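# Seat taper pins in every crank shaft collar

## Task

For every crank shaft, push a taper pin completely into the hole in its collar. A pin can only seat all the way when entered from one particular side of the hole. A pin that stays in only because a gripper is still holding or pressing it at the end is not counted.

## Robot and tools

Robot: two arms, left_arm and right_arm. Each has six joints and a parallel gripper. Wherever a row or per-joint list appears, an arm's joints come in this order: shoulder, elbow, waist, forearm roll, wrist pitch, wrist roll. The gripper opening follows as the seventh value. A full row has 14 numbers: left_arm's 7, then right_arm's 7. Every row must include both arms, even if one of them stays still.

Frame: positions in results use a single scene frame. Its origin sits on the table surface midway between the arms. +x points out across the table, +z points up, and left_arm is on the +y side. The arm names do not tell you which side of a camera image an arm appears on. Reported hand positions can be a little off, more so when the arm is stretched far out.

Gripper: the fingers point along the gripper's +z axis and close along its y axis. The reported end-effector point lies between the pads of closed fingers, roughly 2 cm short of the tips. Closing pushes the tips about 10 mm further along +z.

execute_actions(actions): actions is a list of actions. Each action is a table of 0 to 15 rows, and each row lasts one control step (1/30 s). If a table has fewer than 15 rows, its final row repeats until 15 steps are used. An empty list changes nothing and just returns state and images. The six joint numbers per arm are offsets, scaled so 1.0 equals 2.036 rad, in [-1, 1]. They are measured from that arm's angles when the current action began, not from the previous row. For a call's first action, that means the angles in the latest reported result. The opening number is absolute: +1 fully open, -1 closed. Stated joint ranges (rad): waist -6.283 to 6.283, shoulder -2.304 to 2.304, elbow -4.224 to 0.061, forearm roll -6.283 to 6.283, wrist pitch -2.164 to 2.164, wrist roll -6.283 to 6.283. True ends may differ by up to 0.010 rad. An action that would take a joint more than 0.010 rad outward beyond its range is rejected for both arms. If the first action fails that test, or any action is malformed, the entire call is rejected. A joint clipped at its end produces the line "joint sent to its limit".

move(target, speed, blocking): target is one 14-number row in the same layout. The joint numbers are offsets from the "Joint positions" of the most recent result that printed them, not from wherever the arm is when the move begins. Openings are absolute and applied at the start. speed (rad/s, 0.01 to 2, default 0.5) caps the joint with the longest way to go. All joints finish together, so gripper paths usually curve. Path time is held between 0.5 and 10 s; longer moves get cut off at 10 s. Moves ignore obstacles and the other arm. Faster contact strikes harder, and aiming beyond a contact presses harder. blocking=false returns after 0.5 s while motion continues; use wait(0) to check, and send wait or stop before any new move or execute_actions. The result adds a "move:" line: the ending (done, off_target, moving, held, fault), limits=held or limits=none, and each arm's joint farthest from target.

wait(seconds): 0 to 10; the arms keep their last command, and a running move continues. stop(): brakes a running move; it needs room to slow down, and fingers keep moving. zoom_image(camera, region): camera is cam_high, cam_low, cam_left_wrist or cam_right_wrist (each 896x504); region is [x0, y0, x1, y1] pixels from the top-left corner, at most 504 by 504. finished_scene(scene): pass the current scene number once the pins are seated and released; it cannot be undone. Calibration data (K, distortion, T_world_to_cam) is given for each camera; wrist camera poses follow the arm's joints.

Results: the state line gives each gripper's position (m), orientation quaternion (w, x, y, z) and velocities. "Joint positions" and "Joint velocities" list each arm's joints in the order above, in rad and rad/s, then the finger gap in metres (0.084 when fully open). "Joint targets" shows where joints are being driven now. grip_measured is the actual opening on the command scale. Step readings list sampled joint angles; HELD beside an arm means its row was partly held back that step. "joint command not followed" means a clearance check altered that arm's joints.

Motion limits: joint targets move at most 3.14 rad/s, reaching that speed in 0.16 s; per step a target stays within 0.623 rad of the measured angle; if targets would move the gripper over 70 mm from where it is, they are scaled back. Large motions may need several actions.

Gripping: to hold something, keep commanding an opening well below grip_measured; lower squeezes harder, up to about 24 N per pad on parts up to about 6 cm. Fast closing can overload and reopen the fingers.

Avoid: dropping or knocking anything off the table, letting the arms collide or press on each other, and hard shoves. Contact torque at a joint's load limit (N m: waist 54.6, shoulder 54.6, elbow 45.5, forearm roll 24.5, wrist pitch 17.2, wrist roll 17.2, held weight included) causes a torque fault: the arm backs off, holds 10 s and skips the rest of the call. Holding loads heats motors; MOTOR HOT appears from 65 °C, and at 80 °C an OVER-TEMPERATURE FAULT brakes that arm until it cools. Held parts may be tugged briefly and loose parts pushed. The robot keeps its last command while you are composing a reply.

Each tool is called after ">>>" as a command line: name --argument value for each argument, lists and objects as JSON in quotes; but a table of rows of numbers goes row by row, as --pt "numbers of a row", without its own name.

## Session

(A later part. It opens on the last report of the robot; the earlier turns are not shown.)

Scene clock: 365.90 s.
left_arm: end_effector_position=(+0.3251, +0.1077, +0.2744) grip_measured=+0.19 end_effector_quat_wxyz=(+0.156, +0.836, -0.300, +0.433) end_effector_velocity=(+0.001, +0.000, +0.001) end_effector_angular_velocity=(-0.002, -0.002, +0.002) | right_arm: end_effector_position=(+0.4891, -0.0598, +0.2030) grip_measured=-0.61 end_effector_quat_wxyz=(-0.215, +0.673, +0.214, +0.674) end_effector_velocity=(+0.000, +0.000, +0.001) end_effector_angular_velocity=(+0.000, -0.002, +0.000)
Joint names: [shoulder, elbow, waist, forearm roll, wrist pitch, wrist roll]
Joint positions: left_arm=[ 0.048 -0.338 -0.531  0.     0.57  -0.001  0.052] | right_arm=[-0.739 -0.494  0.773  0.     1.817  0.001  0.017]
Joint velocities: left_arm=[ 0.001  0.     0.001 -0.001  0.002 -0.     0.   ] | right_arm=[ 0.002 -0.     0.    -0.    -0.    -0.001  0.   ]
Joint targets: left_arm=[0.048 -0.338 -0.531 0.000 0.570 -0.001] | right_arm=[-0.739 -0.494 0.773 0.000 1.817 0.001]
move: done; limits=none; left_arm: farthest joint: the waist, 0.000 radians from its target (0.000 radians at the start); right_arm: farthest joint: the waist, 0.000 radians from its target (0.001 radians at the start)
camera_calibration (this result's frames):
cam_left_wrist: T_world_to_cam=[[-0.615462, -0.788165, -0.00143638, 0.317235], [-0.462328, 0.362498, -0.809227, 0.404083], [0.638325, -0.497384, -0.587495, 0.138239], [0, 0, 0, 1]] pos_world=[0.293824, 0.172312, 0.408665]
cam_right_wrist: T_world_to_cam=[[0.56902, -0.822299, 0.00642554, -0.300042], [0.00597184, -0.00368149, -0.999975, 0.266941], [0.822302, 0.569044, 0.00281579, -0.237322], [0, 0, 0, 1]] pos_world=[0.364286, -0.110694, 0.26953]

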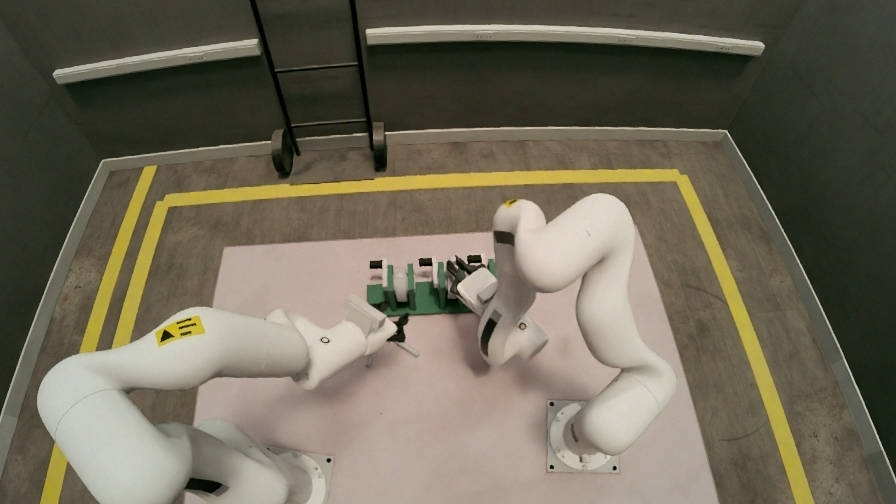

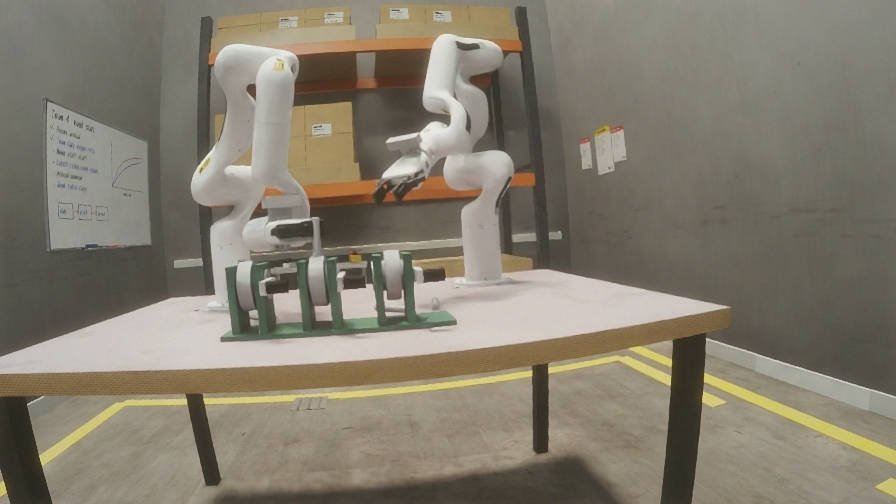

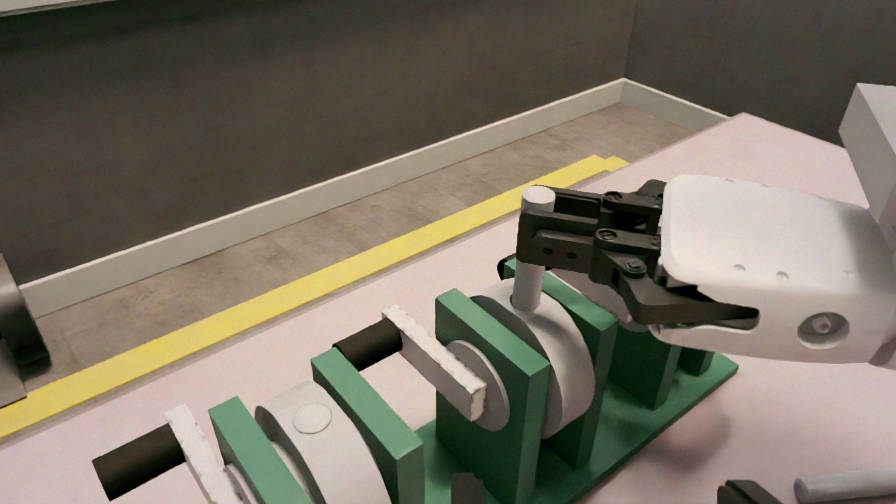

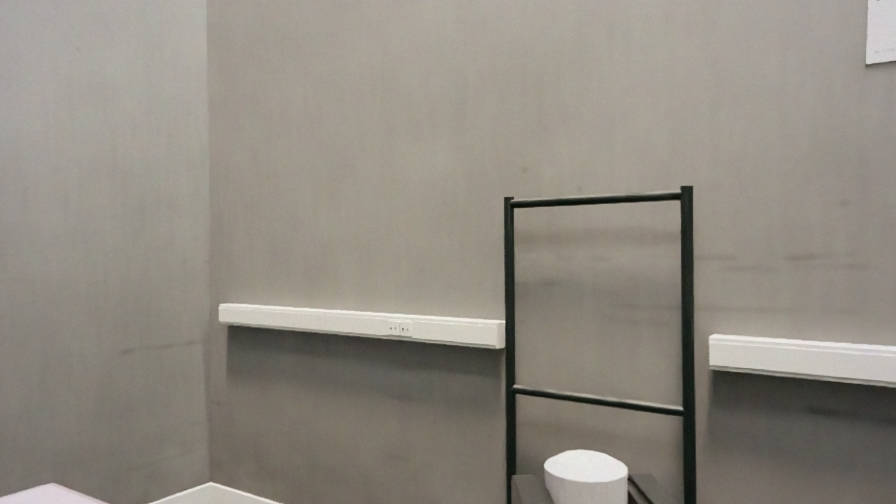

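>>> move --target '[0,0,0,0,0,0,0.2,-0.019,-0.0072,0,0,0.0118,0,-1]' --speed 0.02

>>> move --target '[0,0,0,0,0,0,0.2,0,0,0,0,0,0,-0.2]'

>>> move --target '[0,0,0,0,0,0,0.2,0.42,0,0,0,-0.4,0,-0.2]' --speed 0.6

Scene clock: 374.63 s.
left_arm: end_effector_position=(+0.3251, +0.1077, +0.2744) grip_measured=+0.19 end_effector_quat_wxyz=(+0.156, +0.836, -0.300, +0.433) end_effector_velocity=(+0.000, -0.000, +0.000) end_effector_angular_velocity=(-0.000, -0.000, +0.000) | right_arm: end_effector_position=(+0.4893, -0.0597, +0.1917) grip_measured=-0.61 end_effector_quat_wxyz=(-0.215, +0.673, +0.214, +0.674) end_effector_velocity=(-0.000, +0.001, +0.001) end_effector_angular_velocity=(+0.001, -0.002, +0.001)
Joint names: [shoulder, elbow, waist, forearm roll, wrist pitch, wrist roll]
Joint positions: left_arm=[ 0.048 -0.338 -0.531  0.     0.57  -0.001  0.052] | right_arm=[-0.778 -0.509  0.773  0.     1.841  0.001  0.017]
Joint velocities: left_arm=[ 0.001 -0.    -0.    -0.    -0.    -0.    -0.   ] | right_arm=[ 0.002  0.     0.001 -0.     0.001 -0.    -0.   ]
Joint targets: left_arm=[0.048 -0.338 -0.531 0.000 0.570 -0.001] | right_arm=[-0.778 -0.509 0.773 0.000 1.841 0.001]
move: done; limits=none; left_arm: farthest joint: the waist, 0.000 radians from its target (0.000 radians at the start); right_arm: farthest joint: the waist, 0.000 radians from its target (0.000 radians at the start)
camera_calibration (this result's frames):
cam_left_wrist: T_world_to_cam=[[-0.615462, -0.788165, -0.00143645, 0.317235], [-0.462328, 0.362498, -0.809227, 0.404083], [0.638325, -0.497384, -0.587495, 0.138239], [0, 0, 0, 1]] pos_world=[0.293824, 0.172312, 0.408665]
cam_right_wrist: T_world_to_cam=[[0.569, -0.822312, 0.00644197, -0.299971], [0.00602109, -0.00366747, -0.999975, 0.255679], [0.822315, 0.569025, 0.00286443, -0.237454], [0, 0, 0, 1]] pos_world=[0.364406, -0.110615, 0.258285]

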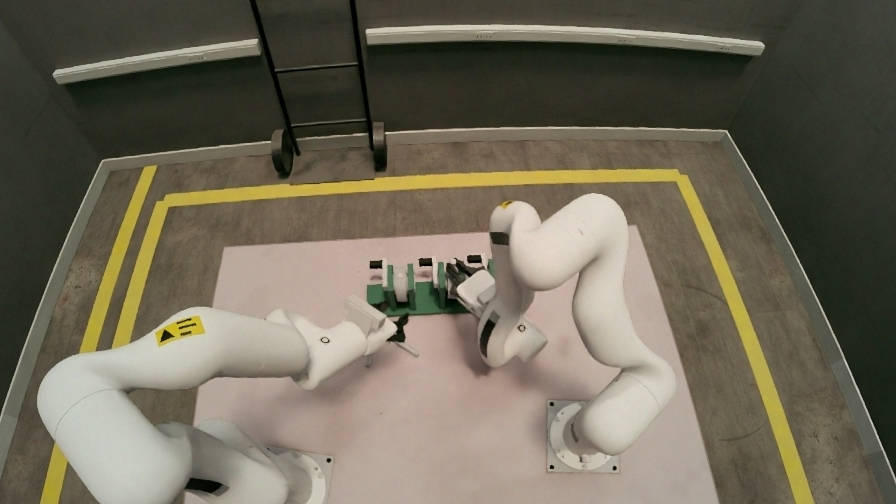

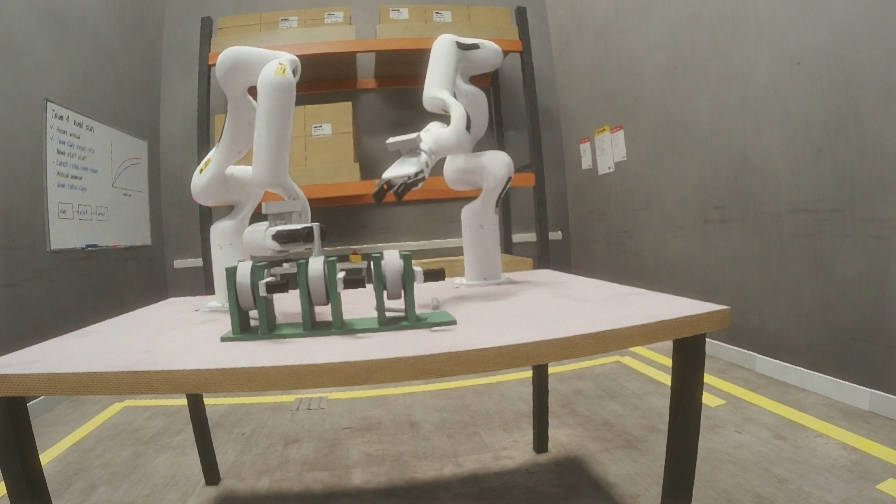

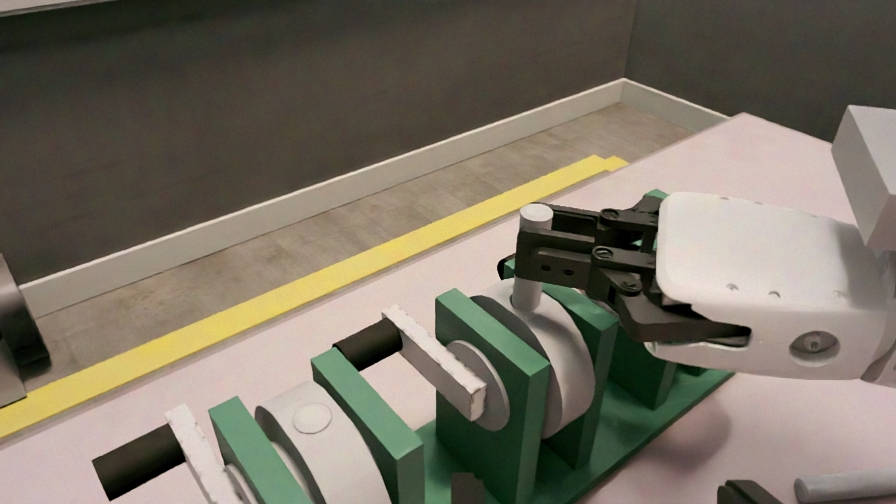

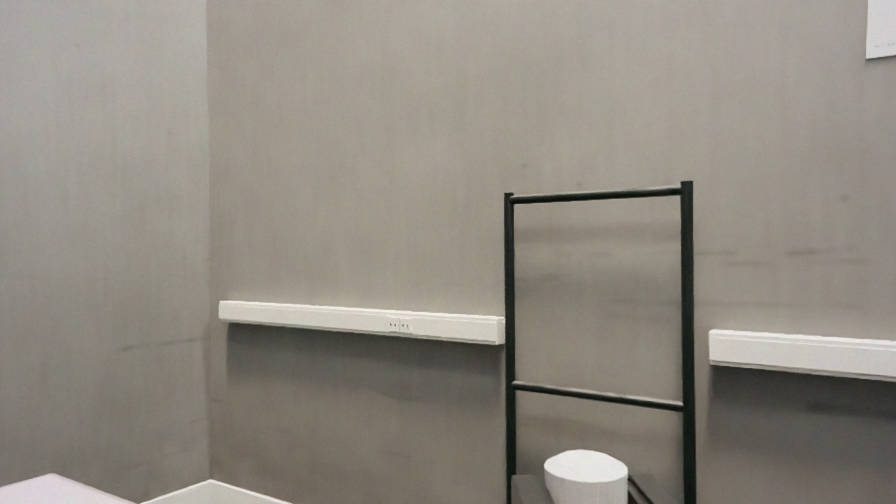

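Scene clock: 375.13 s.
left_arm: end_effector_position=(+0.3251, +0.1077, +0.2744) grip_measured=+0.19 end_effector_quat_wxyz=(+0.156, +0.836, -0.300, +0.433) end_effector_velocity=(+0.000, -0.000, +0.001) end_effector_angular_velocity=(-0.001, -0.001, -0.001) | right_arm: end_effector_position=(+0.4893, -0.0597, +0.1918) grip_measured=-0.21 end_effector_quat_wxyz=(-0.215, +0.673, +0.214, +0.674) end_effector_velocity=(-0.000, +0.000, -0.000) end_effector_angular_velocity=(-0.001, +0.001, +0.001)
Joint names: [shoulder, elbow, waist, forearm roll, wrist pitch, wrist roll]
Joint positions: left_arm=[ 0.048 -0.338 -0.531  0.     0.57  -0.001  0.052] | right_arm=[-0.778 -0.509  0.773  0.     1.841  0.001  0.035]
Joint velocities: left_arm=[ 0.    -0.    -0.     0.     0.001  0.    -0.   ] | right_arm=[-0.    -0.     0.001 -0.    -0.001  0.    -0.   ]
Joint targets: left_arm=[0.048 -0.338 -0.531 0.000 0.570 -0.001] | right_arm=[-0.778 -0.509 0.773 0.000 1.841 0.001]
move: done; limits=none; left_arm: farthest joint: the waist, 0.000 radians from its target (0.000 radians at the start); right_arm: farthest joint: the waist, 0.000 radians from its target (0.000 radians at the start)
camera_calibration (this result's frames):
cam_left_wrist: T_world_to_cam=[[-0.615462, -0.788165, -0.00143644, 0.317235], [-0.462328, 0.362498, -0.809227, 0.404083], [0.638325, -0.497384, -0.587495, 0.138239], [0, 0, 0, 1]] pos_world=[0.293824, 0.172312, 0.408665]
cam_right_wrist: T_world_to_cam=[[0.569004, -0.82231, 0.00643882, -0.29997], [0.00607727, -0.00362475, -0.999975, 0.255675], [0.822312, 0.569029, 0.00293491, -0.237472], [0, 0, 0, 1]] pos_world=[0.364406, -0.110614, 0.258297]

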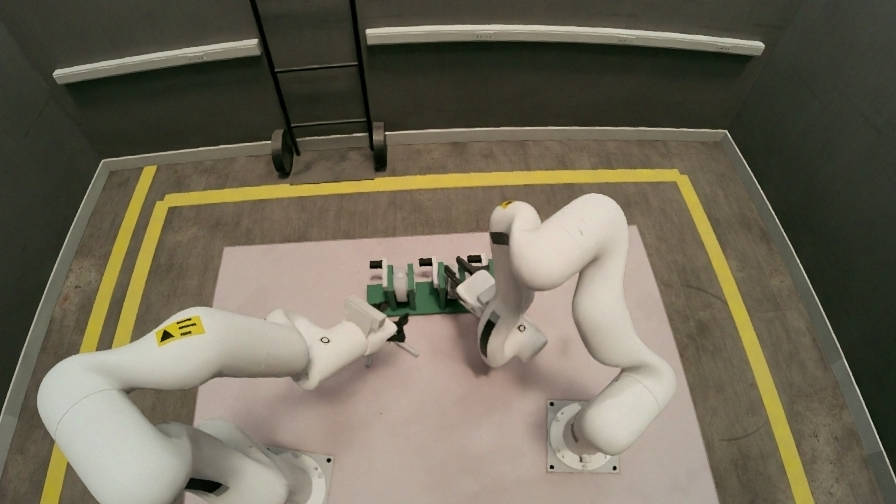

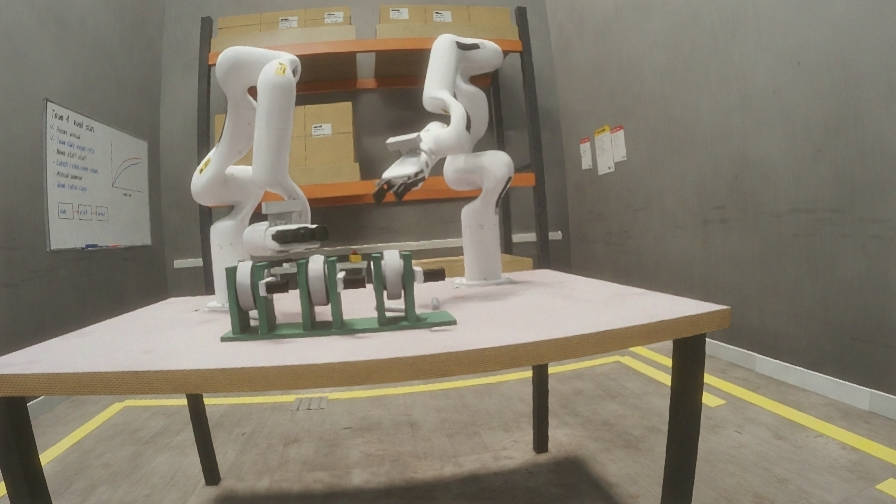

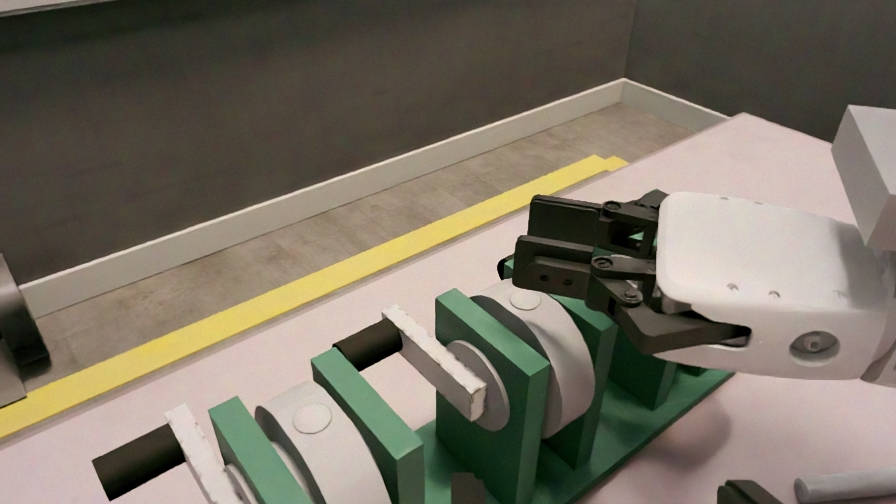

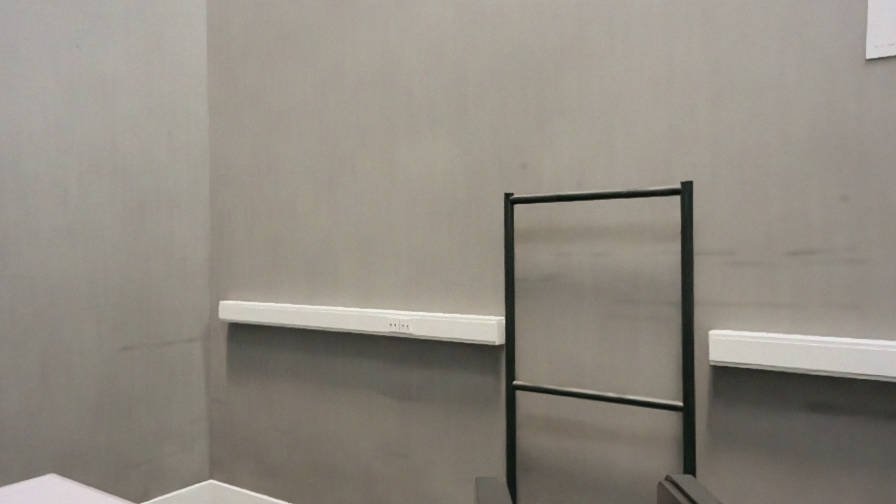

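Scene clock: 377.03 s.
left_arm: end_effector_position=(+0.3251, +0.1077, +0.2744) grip_measured=+0.19 end_effector_quat_wxyz=(+0.156, +0.836, -0.300, +0.433) end_effector_velocity=(+0.000, +0.000, +0.000) end_effector_angular_velocity=(-0.000, -0.001, +0.001) | right_arm: end_effector_position=(+0.5098, -0.0451, +0.4908) grip_measured=-0.21 end_effector_quat_wxyz=(-0.219, +0.660, +0.210, +0.688) end_effector_velocity=(-0.000, -0.000, +0.003) end_effector_angular_velocity=(+0.004, -0.005, -0.001)
Joint names: [shoulder, elbow, waist, forearm roll, wrist pitch, wrist roll]
Joint positions: left_arm=[ 0.048 -0.338 -0.531  0.     0.57  -0.001  0.052] | right_arm=[ 0.077 -0.509  0.773  0.     1.027  0.001  0.035]
Joint velocities: left_arm=[ 0.     0.     0.001  0.     0.     0.    -0.   ] | right_arm=[ 0.004 -0.001 -0.     0.001  0.001 -0.     0.   ]
Joint targets: left_arm=[0.048 -0.338 -0.531 0.000 0.570 -0.001] | right_arm=[0.077 -0.509 0.773 0.000 1.027 0.001]
move: done; limits=none; left_arm: farthest joint: the waist, 0.000 radians from its target (0.000 radians at the start); right_arm: farthest joint: the waist, 0.000 radians from its target (0.000 radians at the start)
camera_calibration (this result's frames):
cam_left_wrist: T_world_to_cam=[[-0.615462, -0.788165, -0.00143644, 0.317235], [-0.462329, 0.362498, -0.809227, 0.404083], [0.638325, -0.497384, -0.587495, 0.138239], [0, 0, 0, 1]] pos_world=[0.293824, 0.172312, 0.408665]
cam_right_wrist: T_world_to_cam=[[0.568817, -0.822444, 0.00582318, -0.301219], [0.0384907, 0.0195471, -0.999068, 0.538759], [0.821563, 0.56851, 0.0427752, -0.282709], [0, 0, 0, 1]] pos_world=[0.382864, -0.0975443, 0.552104]

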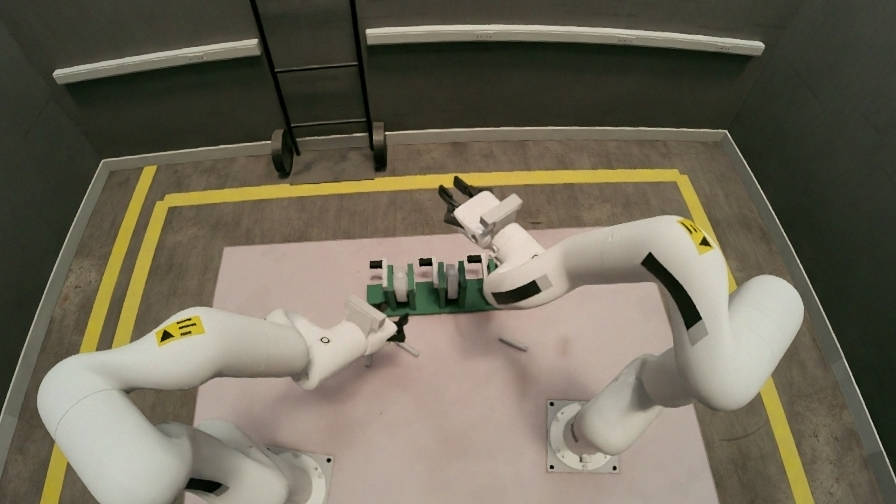

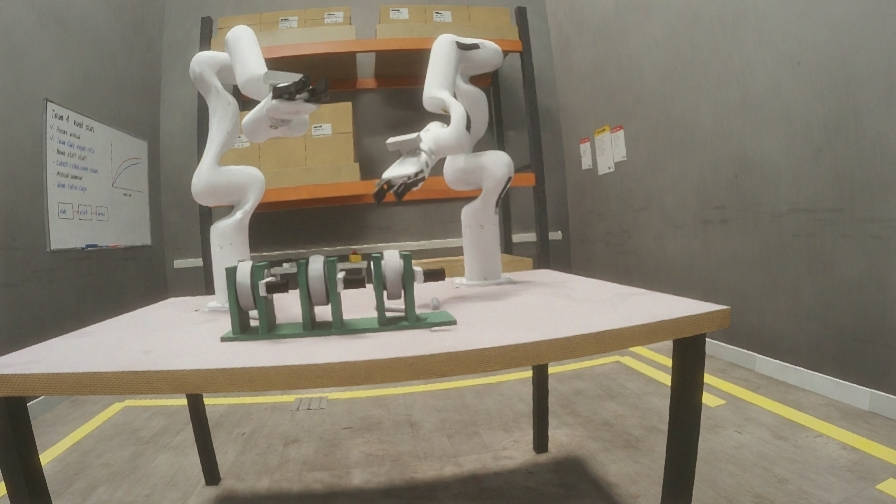

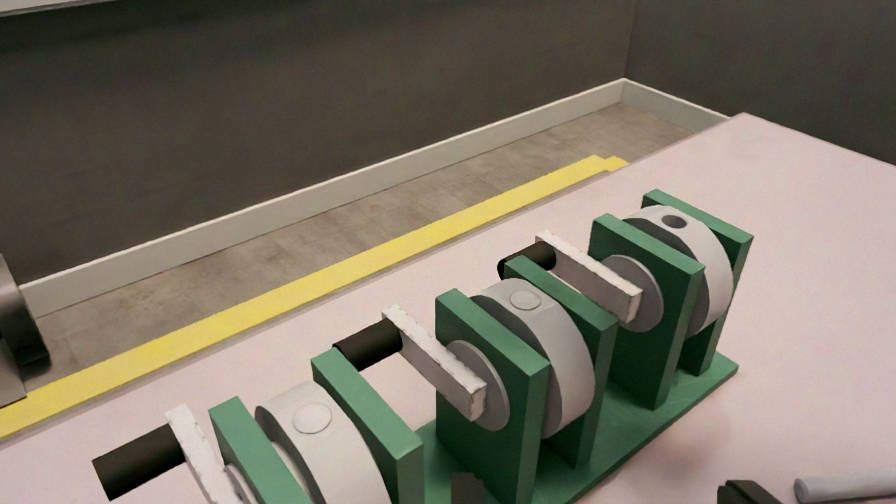

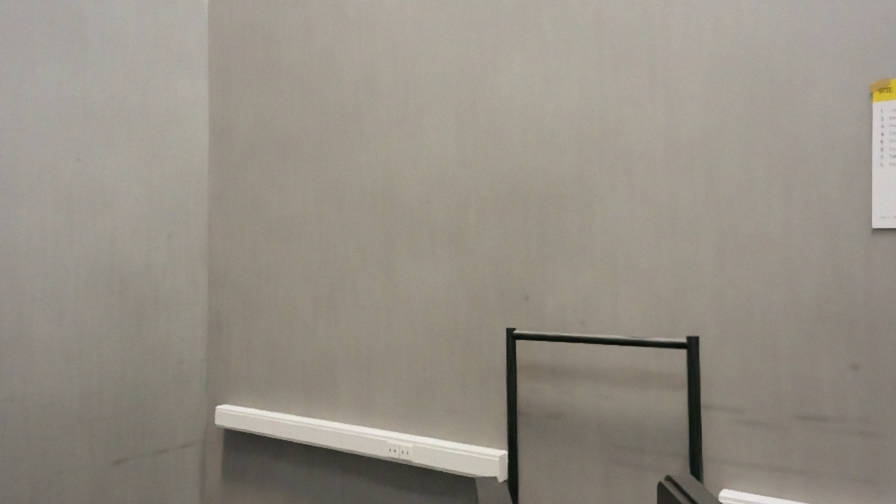

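>>> move --target '[0,0,0,0,0,0,0.2,0,0.033,-0.0842,0,-0.759,0.8,0.1]' --speed 1

>>> move --target '[0,0,0,0,0,0,0.2,-0.2,0,0,0,0.2,0.456,0.1]' --speed 0.8

>>> move --target '[0,0,0,0,0,0,0.2,-0.093,0,0,0,0.093,0,0.1]' --speed 0.15

Scene clock: 400.33 s.
left_arm: end_effector_position=(+0.3251, +0.1077, +0.2744) grip_measured=+0.19 end_effector_quat_wxyz=(+0.156, +0.836, -0.300, +0.433) end_effector_velocity=(+0.000, +0.000, +0.001) end_effector_angular_velocity=(-0.001, -0.001, +0.000) | right_arm: end_effector_position=(+0.3220, -0.2433, +0.2127) grip_measured=+0.09 end_effector_quat_wxyz=(-0.000, +0.830, -0.558, +0.000) end_effector_velocity=(-0.001, -0.001, -0.001) end_effector_angular_velocity=(-0.001, +0.003, -0.003)
Joint names: [shoulder, elbow, waist, forearm roll, wrist pitch, wrist roll]
Joint positions: left_arm=[ 0.048 -0.338 -0.531  0.     0.57  -0.001  0.052] | right_arm=[ 0.077 -0.442  0.602  0.    -0.518  1.629  0.048]
Joint velocities: left_arm=[0.001 0.    0.    0.    0.    0.    0.   ] | right_arm=[-0.001  0.002 -0.001  0.    -0.001  0.002 -0.   ]
Joint targets: left_arm=[0.048 -0.338 -0.531 0.000 0.570 -0.001] | right_arm=[0.077 -0.442 0.601 0.000 -0.518 1.629]
move: done; limits=none; left_arm: farthest joint: the waist, 0.000 radians from its target (0.000 radians at the start); right_arm: farthest joint: the waist, 0.000 radians from its target (0.171 radians at the start)
camera_calibration (this result's frames):
cam_left_wrist: T_world_to_cam=[[-0.615462, -0.788165, -0.00143649, 0.317235], [-0.462329, 0.362498, -0.809227, 0.404083], [0.638325, -0.497384, -0.587495, 0.138239], [0, 0, 0, 1]] pos_world=[0.293824, 0.172312, 0.408665]
cam_right_wrist: T_world_to_cam=[[-0.923354, -0.383802, 0.0107001, 0.230408], [-0.383835, 0.923401, -0.00113718, 0.415591], [-0.009444, -0.00515707, -0.999942, 0.345909], [0, 0, 0, 1]] pos_world=[0.375533, -0.293542, 0.343896]

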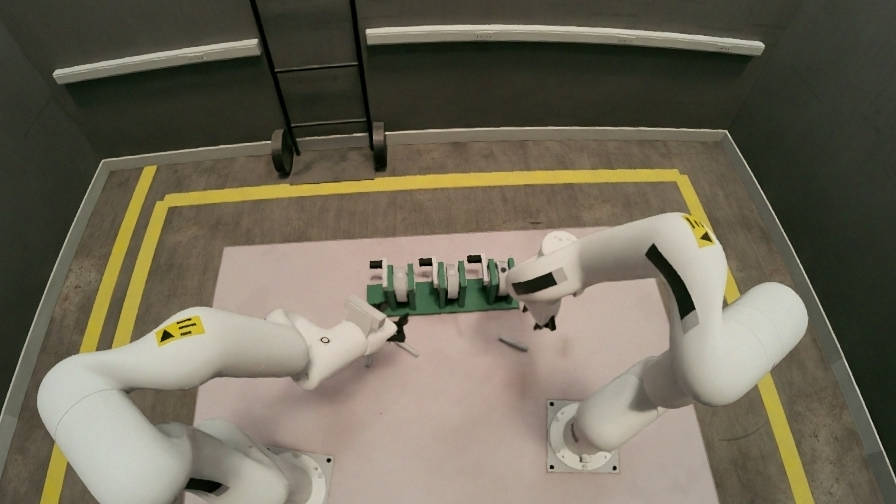

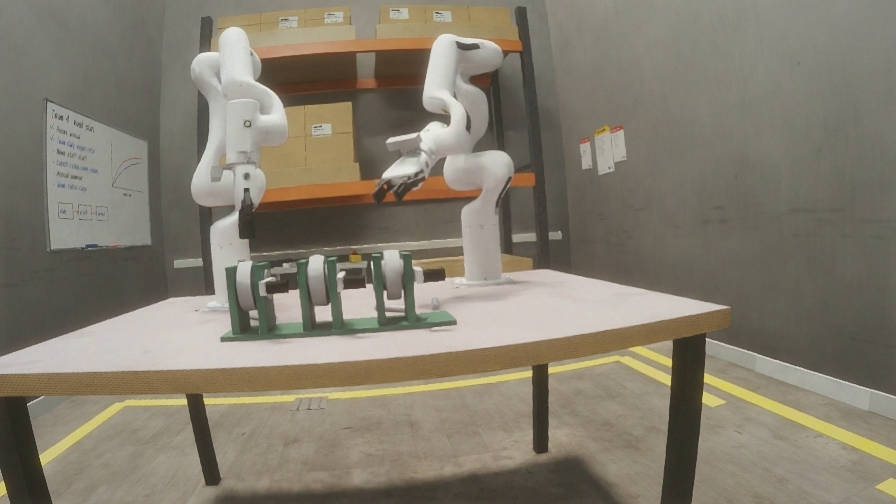

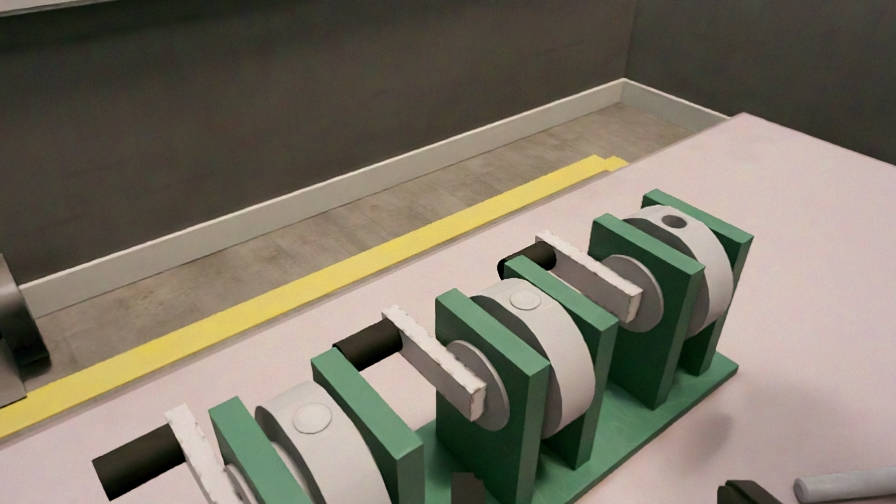

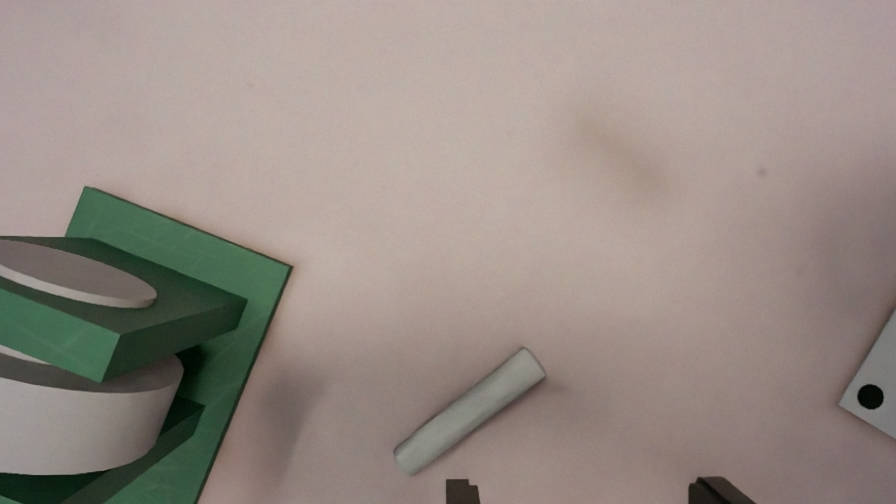

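Scene clock: 402.00 s.
left_arm: end_effector_position=(+0.3251, +0.1077, +0.2744) grip_measured=+0.19 end_effector_quat_wxyz=(+0.156, +0.836, -0.300, +0.433) end_effector_velocity=(+0.000, +0.000, +0.000) end_effector_angular_velocity=(-0.000, -0.000, -0.000) | right_arm: end_effector_position=(+0.3324, -0.2383, +0.0818) grip_measured=+0.09 end_effector_quat_wxyz=(+0.000, -0.492, +0.870, -0.000) end_effector_velocity=(-0.000, -0.000, -0.001) end_effector_angular_velocity=(-0.001, +0.002, -0.003)
Joint names: [shoulder, elbow, waist, forearm roll, wrist pitch, wrist roll]
Joint positions: left_arm=[ 0.048 -0.338 -0.531  0.     0.57  -0.001  0.052] | right_arm=[-0.33  -0.442  0.602  0.    -0.111  2.557  0.048]
Joint velocities: left_arm=[ 0.  0.  0.  0.  0. -0.  0.] | right_arm=[-0.003  0.    -0.     0.     0.001  0.002 -0.   ]
Joint targets: left_arm=[0.048 -0.338 -0.531 0.000 0.570 -0.001] | right_arm=[-0.330 -0.442 0.602 0.000 -0.111 2.557]
move: done; limits=none; left_arm: farthest joint: the waist, 0.000 radians from its target (0.000 radians at the start); right_arm: farthest joint: the waist, 0.000 radians from its target (0.000 radians at the start)
camera_calibration (this result's frames):
cam_left_wrist: T_world_to_cam=[[-0.615462, -0.788165, -0.00143645, 0.317235], [-0.462329, 0.362498, -0.809227, 0.404083], [0.638325, -0.497384, -0.587495, 0.138239], [0, 0, 0, 1]] pos_world=[0.293824, 0.172312, 0.408665]
cam_right_wrist: T_world_to_cam=[[-0.860648, 0.509088, 0.0106858, 0.435286], [0.509111, 0.860701, -0.000643271, 0.103045], [-0.00952471, 0.0048866, -0.999943, 0.217618], [0, 0, 0, 1]] pos_world=[0.32424, -0.311353, 0.21302]

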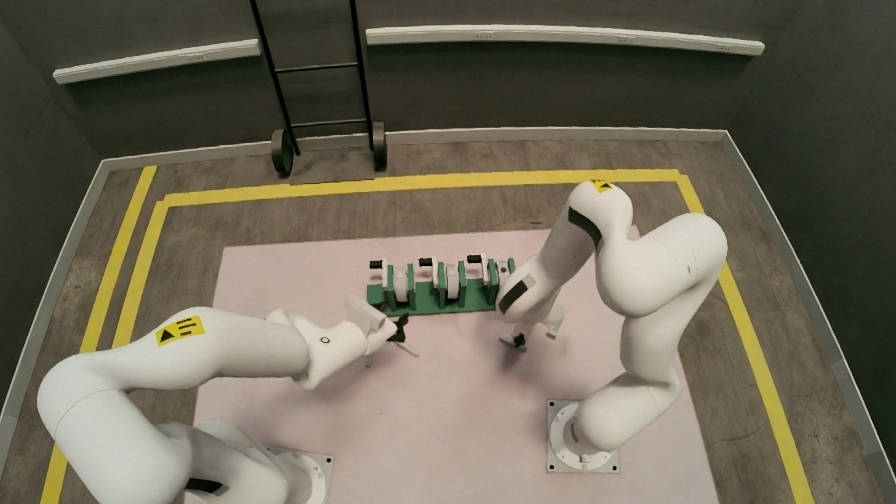

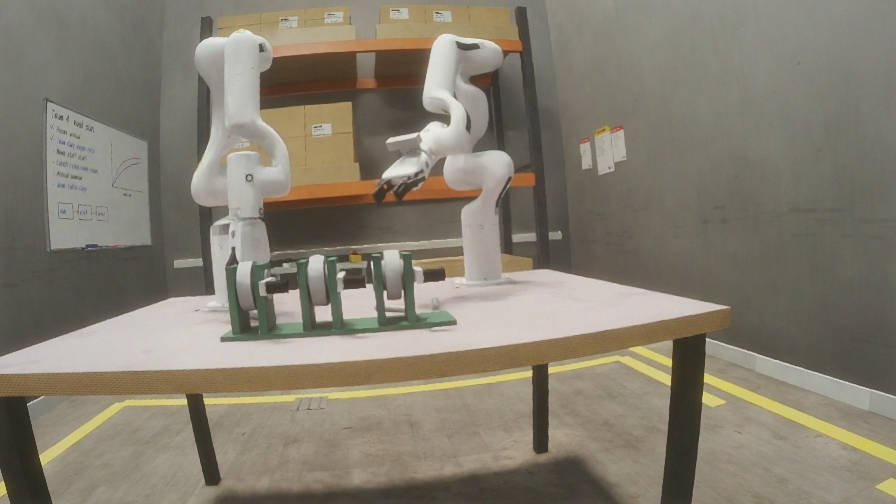

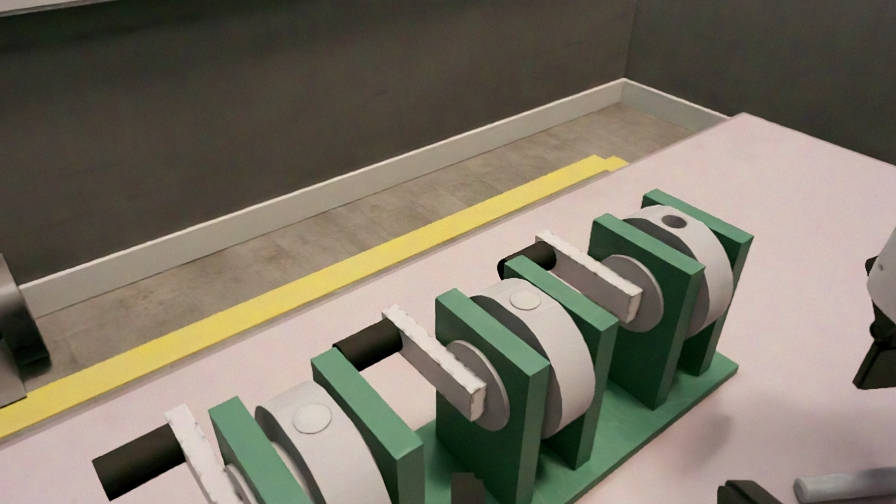

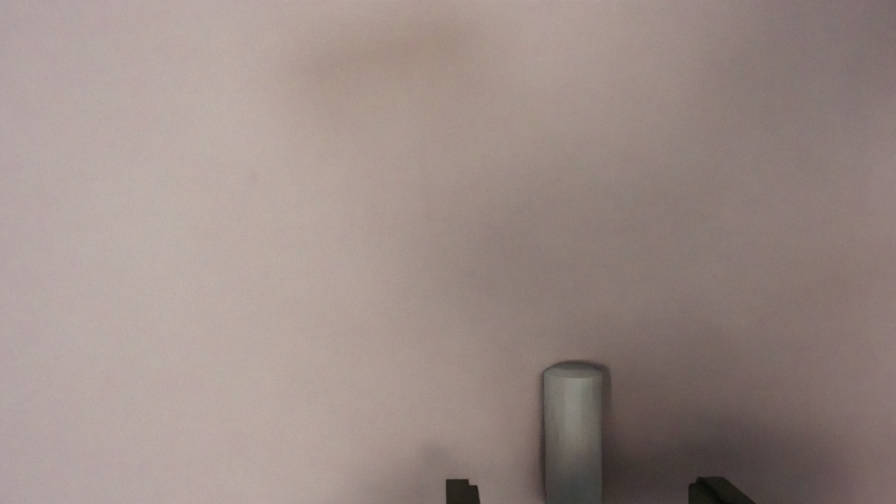

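Scene clock: 403.60 s.
left_arm: end_effector_position=(+0.3251, +0.1077, +0.2744) grip_measured=+0.19 end_effector_quat_wxyz=(+0.156, +0.836, -0.300, +0.433) end_effector_velocity=(+0.001, -0.000, +0.001) end_effector_angular_velocity=(-0.003, -0.003, +0.001) | right_arm: end_effector_position=(+0.3209, -0.2438, +0.0218) grip_measured=+0.09 end_effector_quat_wxyz=(+0.000, -0.492, +0.870, -0.000) end_effector_velocity=(-0.000, -0.001, -0.000) end_effector_angular_velocity=(-0.000, +0.001, -0.001)
Joint names: [shoulder, elbow, waist, forearm roll, wrist pitch, wrist roll]
Joint positions: left_arm=[ 0.048 -0.338 -0.531  0.     0.57  -0.001  0.052] | right_arm=[-0.519 -0.442  0.602  0.     0.078  2.557  0.048]
Joint velocities: left_arm=[ 0.001  0.     0.001 -0.     0.003 -0.    -0.   ] | right_arm=[ 0.     0.001 -0.001 -0.    -0.     0.     0.   ]
Joint targets: left_arm=[0.048 -0.338 -0.531 0.000 0.570 -0.001] | right_arm=[-0.519 -0.442 0.602 0.000 0.078 2.557]
move: done; limits=none; left_arm: farthest joint: the waist, 0.000 radians from its target (0.000 radians at the start); right_arm: farthest joint: the waist, 0.000 radians from its target (0.000 radians at the start)
camera_calibration (this result's frames):
cam_left_wrist: T_world_to_cam=[[-0.615462, -0.788165, -0.0014364, 0.317235], [-0.462329, 0.362498, -0.809227, 0.404083], [0.638325, -0.497384, -0.587495, 0.138239], [0, 0, 0, 1]] pos_world=[0.293824, 0.172312, 0.408665]
cam_right_wrist: T_world_to_cam=[[-0.860651, 0.509086, 0.0105206, 0.428826], [0.50911, 0.860702, -0.000467181, 0.113601], [-0.00929295, 0.00495407, -0.999945, 0.157448], [0, 0, 0, 1]] pos_world=[0.312698, -0.316866, 0.152981]

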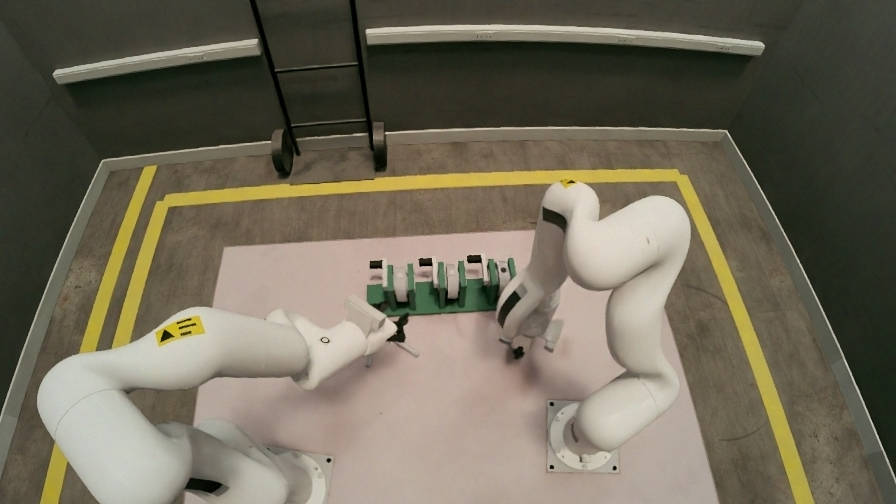

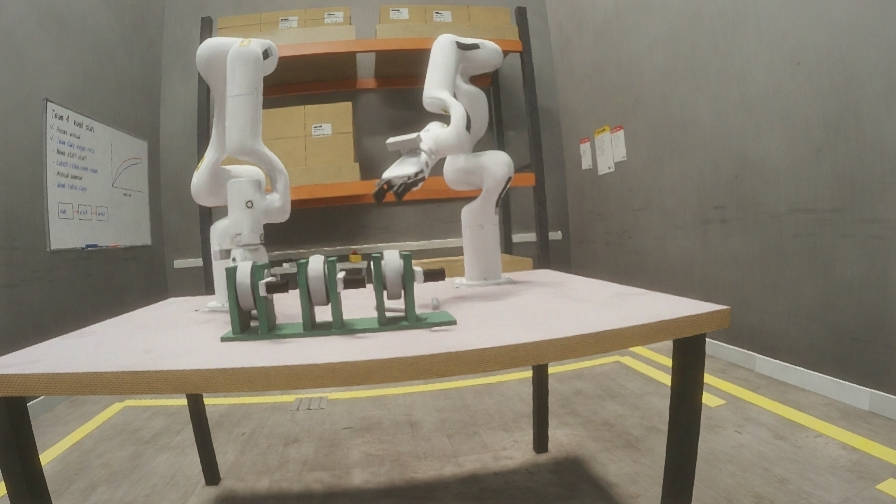

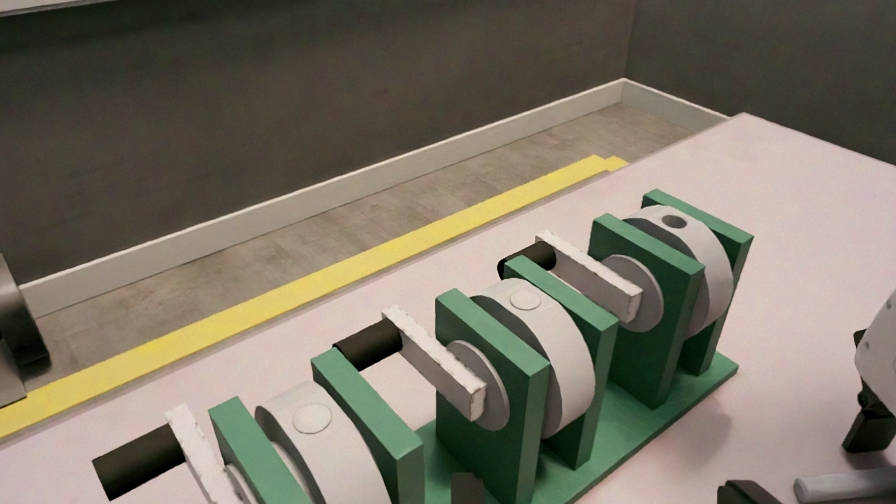

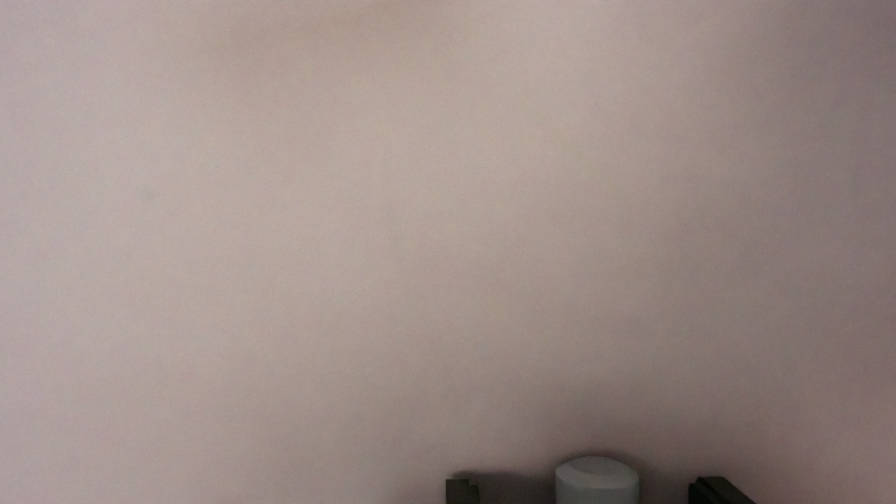

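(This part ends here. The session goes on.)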